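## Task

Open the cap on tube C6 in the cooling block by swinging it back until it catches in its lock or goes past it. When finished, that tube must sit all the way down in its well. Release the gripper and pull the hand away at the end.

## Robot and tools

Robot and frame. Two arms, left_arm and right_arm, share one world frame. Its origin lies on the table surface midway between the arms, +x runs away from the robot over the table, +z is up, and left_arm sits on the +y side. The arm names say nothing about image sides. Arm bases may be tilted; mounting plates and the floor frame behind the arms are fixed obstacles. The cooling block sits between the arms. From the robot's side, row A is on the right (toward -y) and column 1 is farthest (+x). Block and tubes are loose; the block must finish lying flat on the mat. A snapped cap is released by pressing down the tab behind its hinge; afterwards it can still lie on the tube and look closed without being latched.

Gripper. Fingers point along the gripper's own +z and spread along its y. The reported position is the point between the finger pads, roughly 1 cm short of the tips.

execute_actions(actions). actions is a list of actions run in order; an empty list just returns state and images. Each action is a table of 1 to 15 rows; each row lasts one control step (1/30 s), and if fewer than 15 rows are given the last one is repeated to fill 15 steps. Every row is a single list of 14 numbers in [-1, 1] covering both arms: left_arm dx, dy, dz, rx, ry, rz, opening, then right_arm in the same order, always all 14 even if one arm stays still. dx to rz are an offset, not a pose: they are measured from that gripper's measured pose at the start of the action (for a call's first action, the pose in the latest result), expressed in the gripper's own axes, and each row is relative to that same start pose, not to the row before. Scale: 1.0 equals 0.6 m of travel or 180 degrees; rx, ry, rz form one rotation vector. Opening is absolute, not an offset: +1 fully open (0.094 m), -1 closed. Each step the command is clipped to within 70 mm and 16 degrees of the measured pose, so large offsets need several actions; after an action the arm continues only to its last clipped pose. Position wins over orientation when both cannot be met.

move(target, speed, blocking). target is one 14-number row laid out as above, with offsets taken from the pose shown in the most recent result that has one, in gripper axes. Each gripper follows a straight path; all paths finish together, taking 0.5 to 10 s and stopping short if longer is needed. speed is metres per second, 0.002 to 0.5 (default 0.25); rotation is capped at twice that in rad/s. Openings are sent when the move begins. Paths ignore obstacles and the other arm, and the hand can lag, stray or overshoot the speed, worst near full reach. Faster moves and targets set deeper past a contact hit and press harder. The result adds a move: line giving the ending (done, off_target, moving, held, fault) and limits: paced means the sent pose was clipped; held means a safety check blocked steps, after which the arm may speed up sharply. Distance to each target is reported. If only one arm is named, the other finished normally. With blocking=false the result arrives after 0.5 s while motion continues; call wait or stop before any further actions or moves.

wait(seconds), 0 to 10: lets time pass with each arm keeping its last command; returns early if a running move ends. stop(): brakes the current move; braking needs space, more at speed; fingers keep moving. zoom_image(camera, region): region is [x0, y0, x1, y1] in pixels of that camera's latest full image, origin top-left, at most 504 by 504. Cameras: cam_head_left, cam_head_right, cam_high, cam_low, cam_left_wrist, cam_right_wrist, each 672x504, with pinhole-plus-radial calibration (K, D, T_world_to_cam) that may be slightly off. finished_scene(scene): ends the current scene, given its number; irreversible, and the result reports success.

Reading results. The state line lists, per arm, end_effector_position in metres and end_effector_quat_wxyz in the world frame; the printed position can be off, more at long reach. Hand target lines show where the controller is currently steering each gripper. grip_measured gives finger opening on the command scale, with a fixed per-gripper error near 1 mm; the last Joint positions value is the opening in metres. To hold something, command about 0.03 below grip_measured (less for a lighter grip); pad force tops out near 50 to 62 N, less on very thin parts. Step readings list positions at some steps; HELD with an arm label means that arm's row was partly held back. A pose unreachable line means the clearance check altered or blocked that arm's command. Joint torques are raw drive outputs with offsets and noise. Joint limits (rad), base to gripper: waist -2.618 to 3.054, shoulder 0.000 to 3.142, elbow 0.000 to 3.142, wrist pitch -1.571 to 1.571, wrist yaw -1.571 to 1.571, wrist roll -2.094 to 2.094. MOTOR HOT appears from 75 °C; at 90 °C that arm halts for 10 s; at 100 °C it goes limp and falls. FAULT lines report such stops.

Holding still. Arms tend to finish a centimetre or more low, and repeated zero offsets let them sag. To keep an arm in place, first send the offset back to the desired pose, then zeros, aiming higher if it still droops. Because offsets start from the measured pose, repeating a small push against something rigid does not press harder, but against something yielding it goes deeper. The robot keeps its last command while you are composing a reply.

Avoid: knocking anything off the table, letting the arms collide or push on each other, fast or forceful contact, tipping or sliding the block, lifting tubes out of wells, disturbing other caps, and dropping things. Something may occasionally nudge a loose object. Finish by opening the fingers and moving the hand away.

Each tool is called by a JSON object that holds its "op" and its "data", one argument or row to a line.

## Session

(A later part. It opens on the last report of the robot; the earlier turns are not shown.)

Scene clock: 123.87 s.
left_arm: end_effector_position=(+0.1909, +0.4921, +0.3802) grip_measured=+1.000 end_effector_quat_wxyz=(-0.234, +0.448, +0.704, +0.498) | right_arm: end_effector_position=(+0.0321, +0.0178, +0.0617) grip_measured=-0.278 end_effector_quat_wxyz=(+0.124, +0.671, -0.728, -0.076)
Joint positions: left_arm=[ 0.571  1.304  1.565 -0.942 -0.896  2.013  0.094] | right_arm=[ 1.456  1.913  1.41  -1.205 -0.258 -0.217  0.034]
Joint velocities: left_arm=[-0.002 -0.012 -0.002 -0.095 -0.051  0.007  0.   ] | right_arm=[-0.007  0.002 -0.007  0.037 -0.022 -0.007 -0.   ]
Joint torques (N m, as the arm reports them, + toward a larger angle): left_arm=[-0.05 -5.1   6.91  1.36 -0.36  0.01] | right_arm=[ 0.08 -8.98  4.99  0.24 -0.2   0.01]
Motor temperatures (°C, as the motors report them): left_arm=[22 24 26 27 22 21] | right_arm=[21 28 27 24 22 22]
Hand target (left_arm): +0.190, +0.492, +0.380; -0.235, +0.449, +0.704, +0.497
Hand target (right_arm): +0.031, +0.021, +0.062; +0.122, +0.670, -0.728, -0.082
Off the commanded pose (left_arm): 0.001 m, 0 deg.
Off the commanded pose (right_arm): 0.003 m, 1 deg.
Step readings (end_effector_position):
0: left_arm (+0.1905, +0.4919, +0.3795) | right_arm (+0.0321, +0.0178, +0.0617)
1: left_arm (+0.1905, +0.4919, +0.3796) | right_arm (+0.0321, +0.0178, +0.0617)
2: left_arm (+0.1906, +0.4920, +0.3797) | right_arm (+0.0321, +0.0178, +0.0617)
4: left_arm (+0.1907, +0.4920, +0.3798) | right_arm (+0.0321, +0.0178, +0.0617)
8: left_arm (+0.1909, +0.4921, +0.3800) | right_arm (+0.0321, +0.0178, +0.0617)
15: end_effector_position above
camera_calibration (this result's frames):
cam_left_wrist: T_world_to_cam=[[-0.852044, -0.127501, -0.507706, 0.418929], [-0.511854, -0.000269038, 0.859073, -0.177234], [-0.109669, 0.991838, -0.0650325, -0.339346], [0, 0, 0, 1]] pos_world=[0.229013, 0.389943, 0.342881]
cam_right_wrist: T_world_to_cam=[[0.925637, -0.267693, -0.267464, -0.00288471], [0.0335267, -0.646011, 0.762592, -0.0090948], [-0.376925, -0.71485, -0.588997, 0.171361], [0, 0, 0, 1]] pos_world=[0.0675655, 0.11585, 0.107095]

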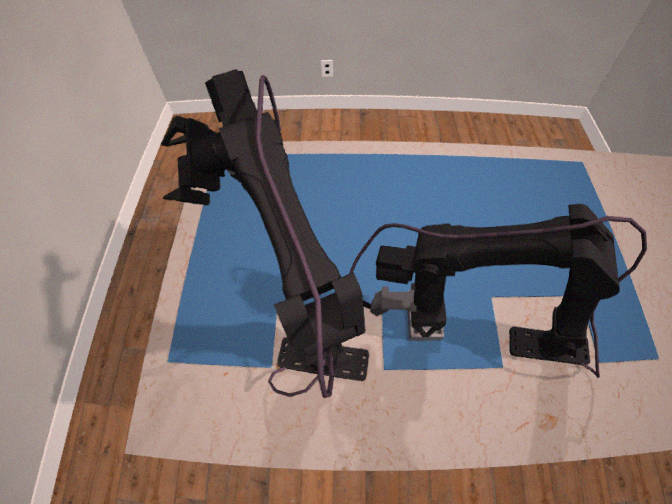

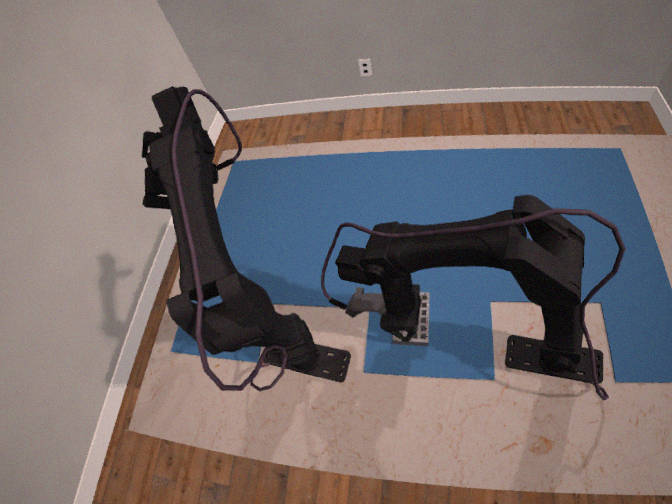

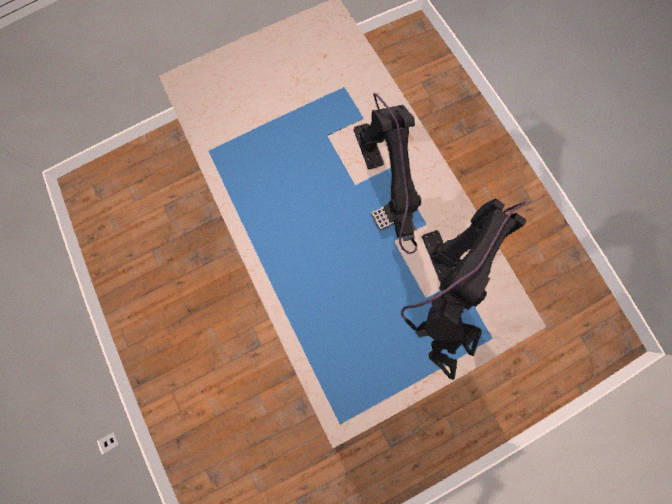

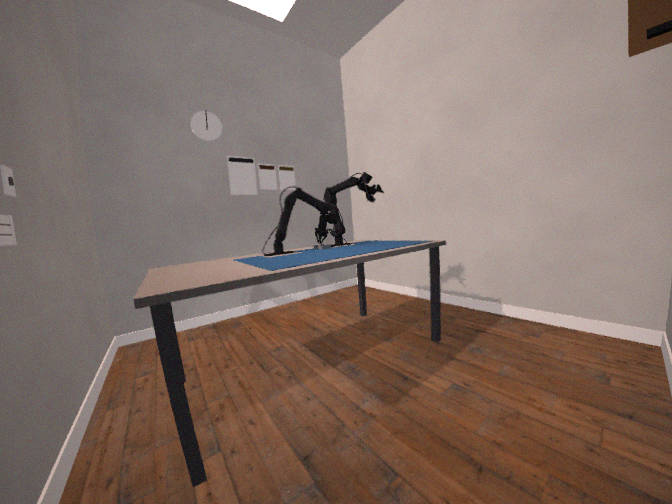

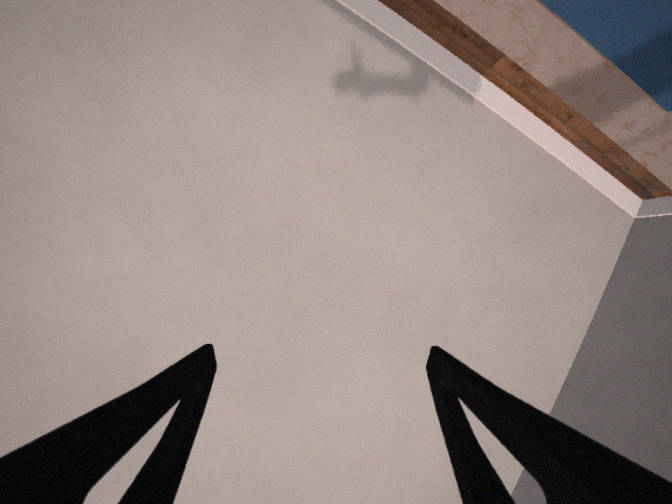

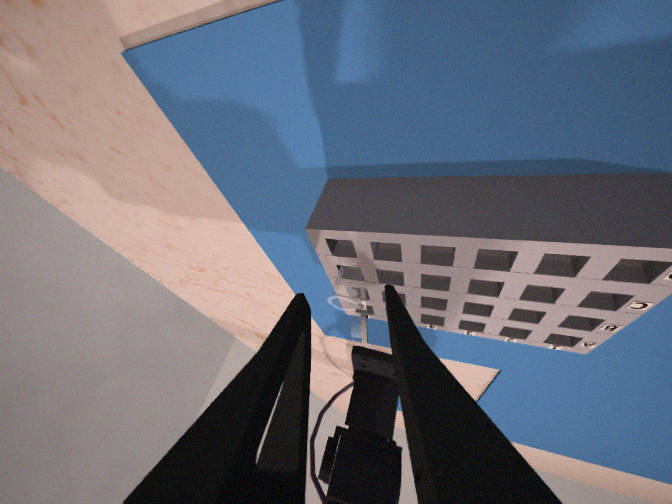

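{"op": "move", "data": {
  "target": [0,0,0,0,0,0,1, 0.0577,0.0947,-0.3022,0.0395,-0.1802,-0.049,-0.15],
  "speed": 0.3
}}

{"op": "zoom_image", "data": {
  "camera": "cam_head_left",
  "region": [385, 280, 475, 350]
}}

{"op": "zoom_image", "data": {
  "camera": "cam_head_right",
  "region": [365, 285, 455, 355]
}}

Scene clock: 128.93 s.
left_arm: end_effector_position=(+0.1914, +0.4923, +0.3808) grip_measured=+1.000 end_effector_quat_wxyz=(-0.233, +0.447, +0.704, +0.500) | right_arm: end_effector_position=(+0.0269, -0.0010, +0.2428) grip_measured=-0.151 end_effector_quat_wxyz=(-0.116, +0.683, -0.689, -0.214)
Joint positions: left_arm=[ 0.571  1.304  1.565 -0.937 -0.896  2.013  0.094] | right_arm=[ 1.456  1.353  1.468 -1.261 -0.256 -0.217  0.04 ]
Joint velocities: left_arm=[-0.007 -0.007 -0.002 -0.066 -0.007  0.022  0.   ] | right_arm=[-0.032  0.002 -0.012 -0.037 -0.037 -0.095 -0.   ]
Joint torques (N m, as the arm reports them, + toward a larger angle): left_arm=[-0.04 -5.11  6.92  1.38 -0.37  0.  ] | right_arm=[-0.46 -5.65  8.09  0.99 -0.21 -0.08]
Motor temperatures (°C, as the motors report them): left_arm=[22 24 26 28 22 21] | right_arm=[21 28 27 24 22 22]
Hand target (left_arm): +0.191, +0.492, +0.380; -0.234, +0.448, +0.704, +0.498
Hand target (right_arm): +0.027, -0.000, +0.256; -0.130, +0.682, -0.683, -0.226
Off the commanded pose (left_arm): 0.001 m, 0 deg.
Off the commanded pose (right_arm): 0.011 m, 2 deg.
move: off_target (right_arm)
camera_calibration (this result's frames):
cam_left_wrist: T_world_to_cam=[[-0.849922, -0.126531, -0.51149, 0.420248], [-0.515426, -0.0019024, 0.856932, -0.175243], [-0.109401, 0.991961, -0.0636002, -0.340125], [0, 0, 0, 1]] pos_world=[0.229643, 0.390231, 0.343493]
cam_right_wrist: T_world_to_cam=[[0.965347, -0.131686, -0.225307, 0.0341176], [-0.0540734, -0.945546, 0.320965, -0.0498833], [-0.255305, -0.297659, -0.919901, 0.340089], [0, 0, 0, 1]] pos_world=[0.0511938, 0.0585564, 0.336546]

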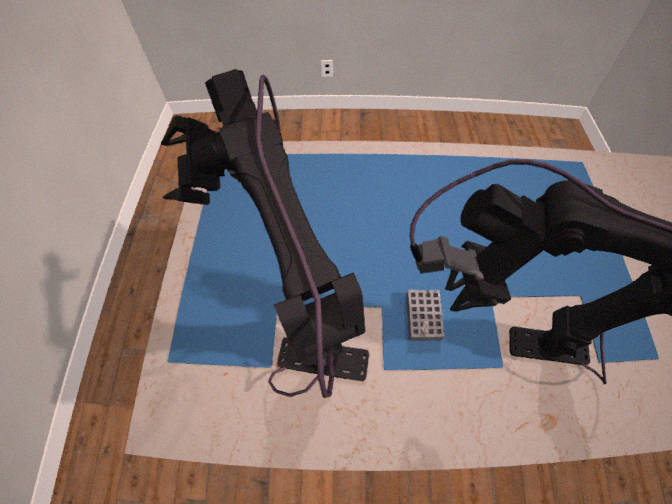

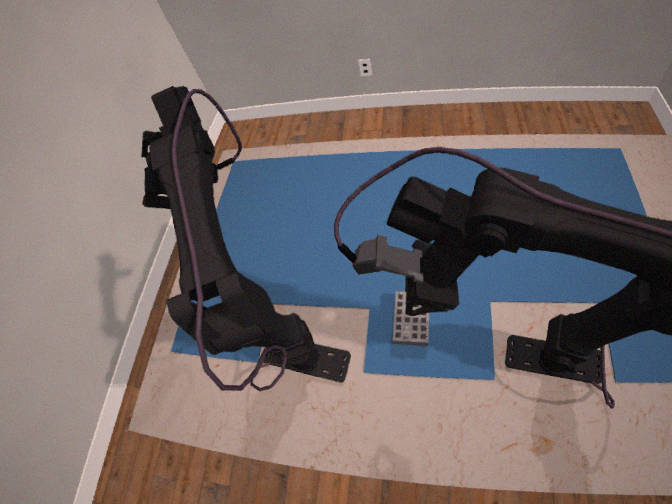

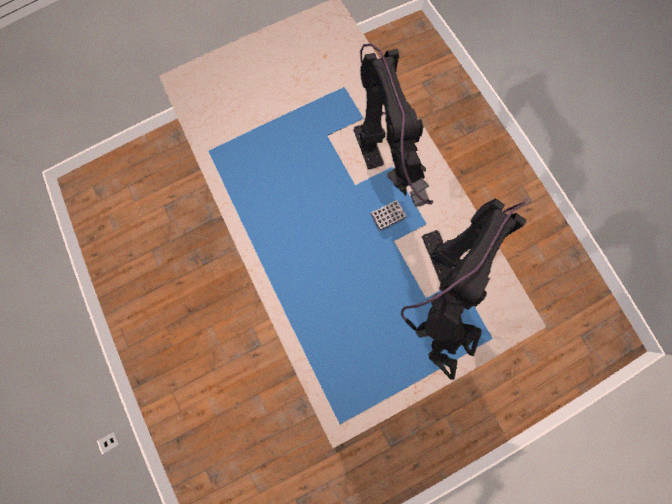

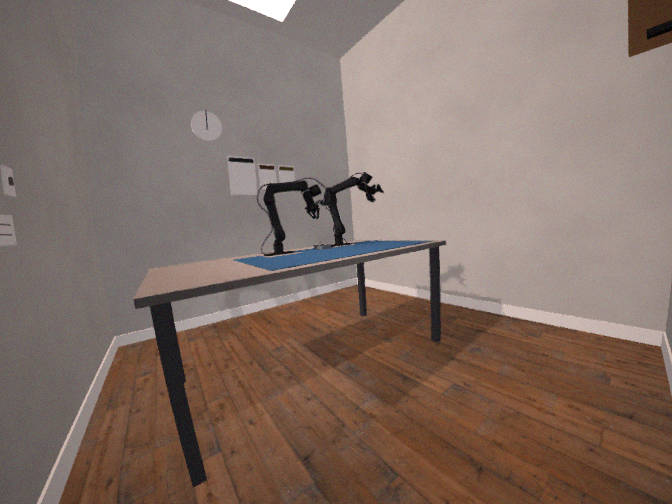

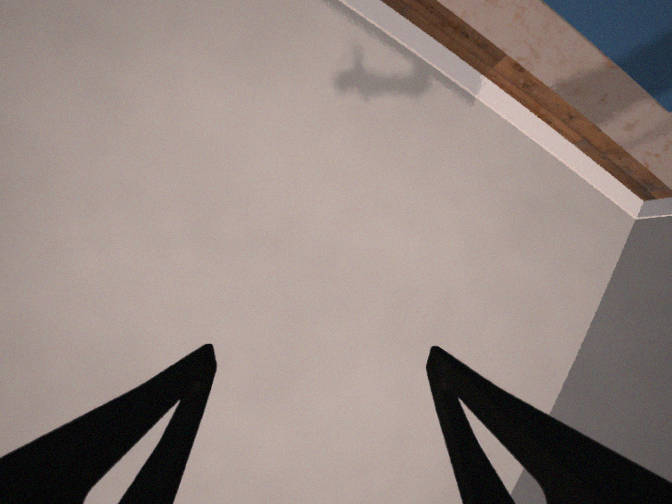

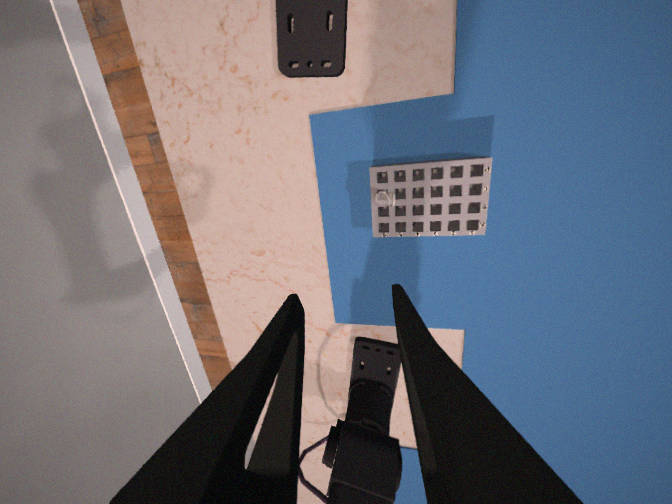

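Region (385, 280, 475, 350) of cam_head_left's 672x504 image, scaled by 5.600, with more detail than that image has.

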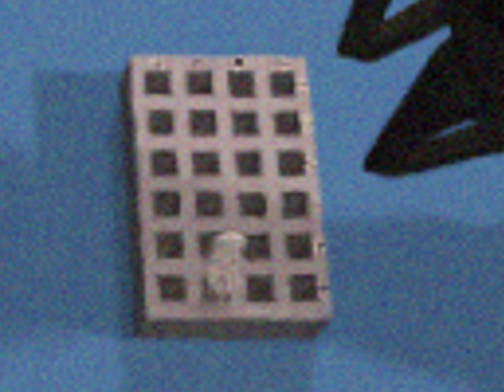

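Region (365, 285, 455, 355) of cam_head_right's 672x504 image, scaled by 5.600, with more detail than that image has.

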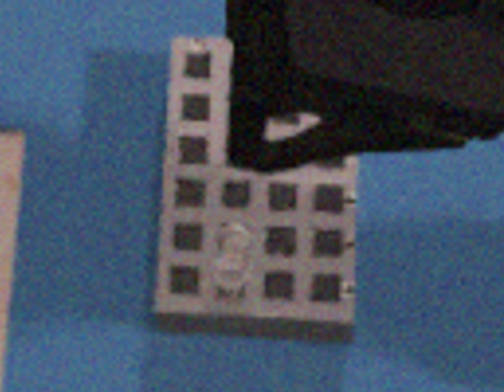

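{"op": "zoom_image", "data": {
  "camera": "cam_right_wrist",
  "region": [360, 165, 430, 235]
}}

Region (360, 165, 430, 235) of cam_right_wrist's 672x504 image, scaled by 7.200, with more detail than that image has.

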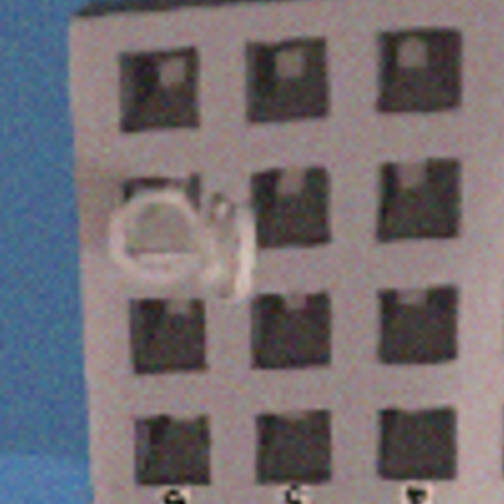

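{"op": "finished_scene", "data": {
  "scene": 2
}}

The scene is finished: the task was done.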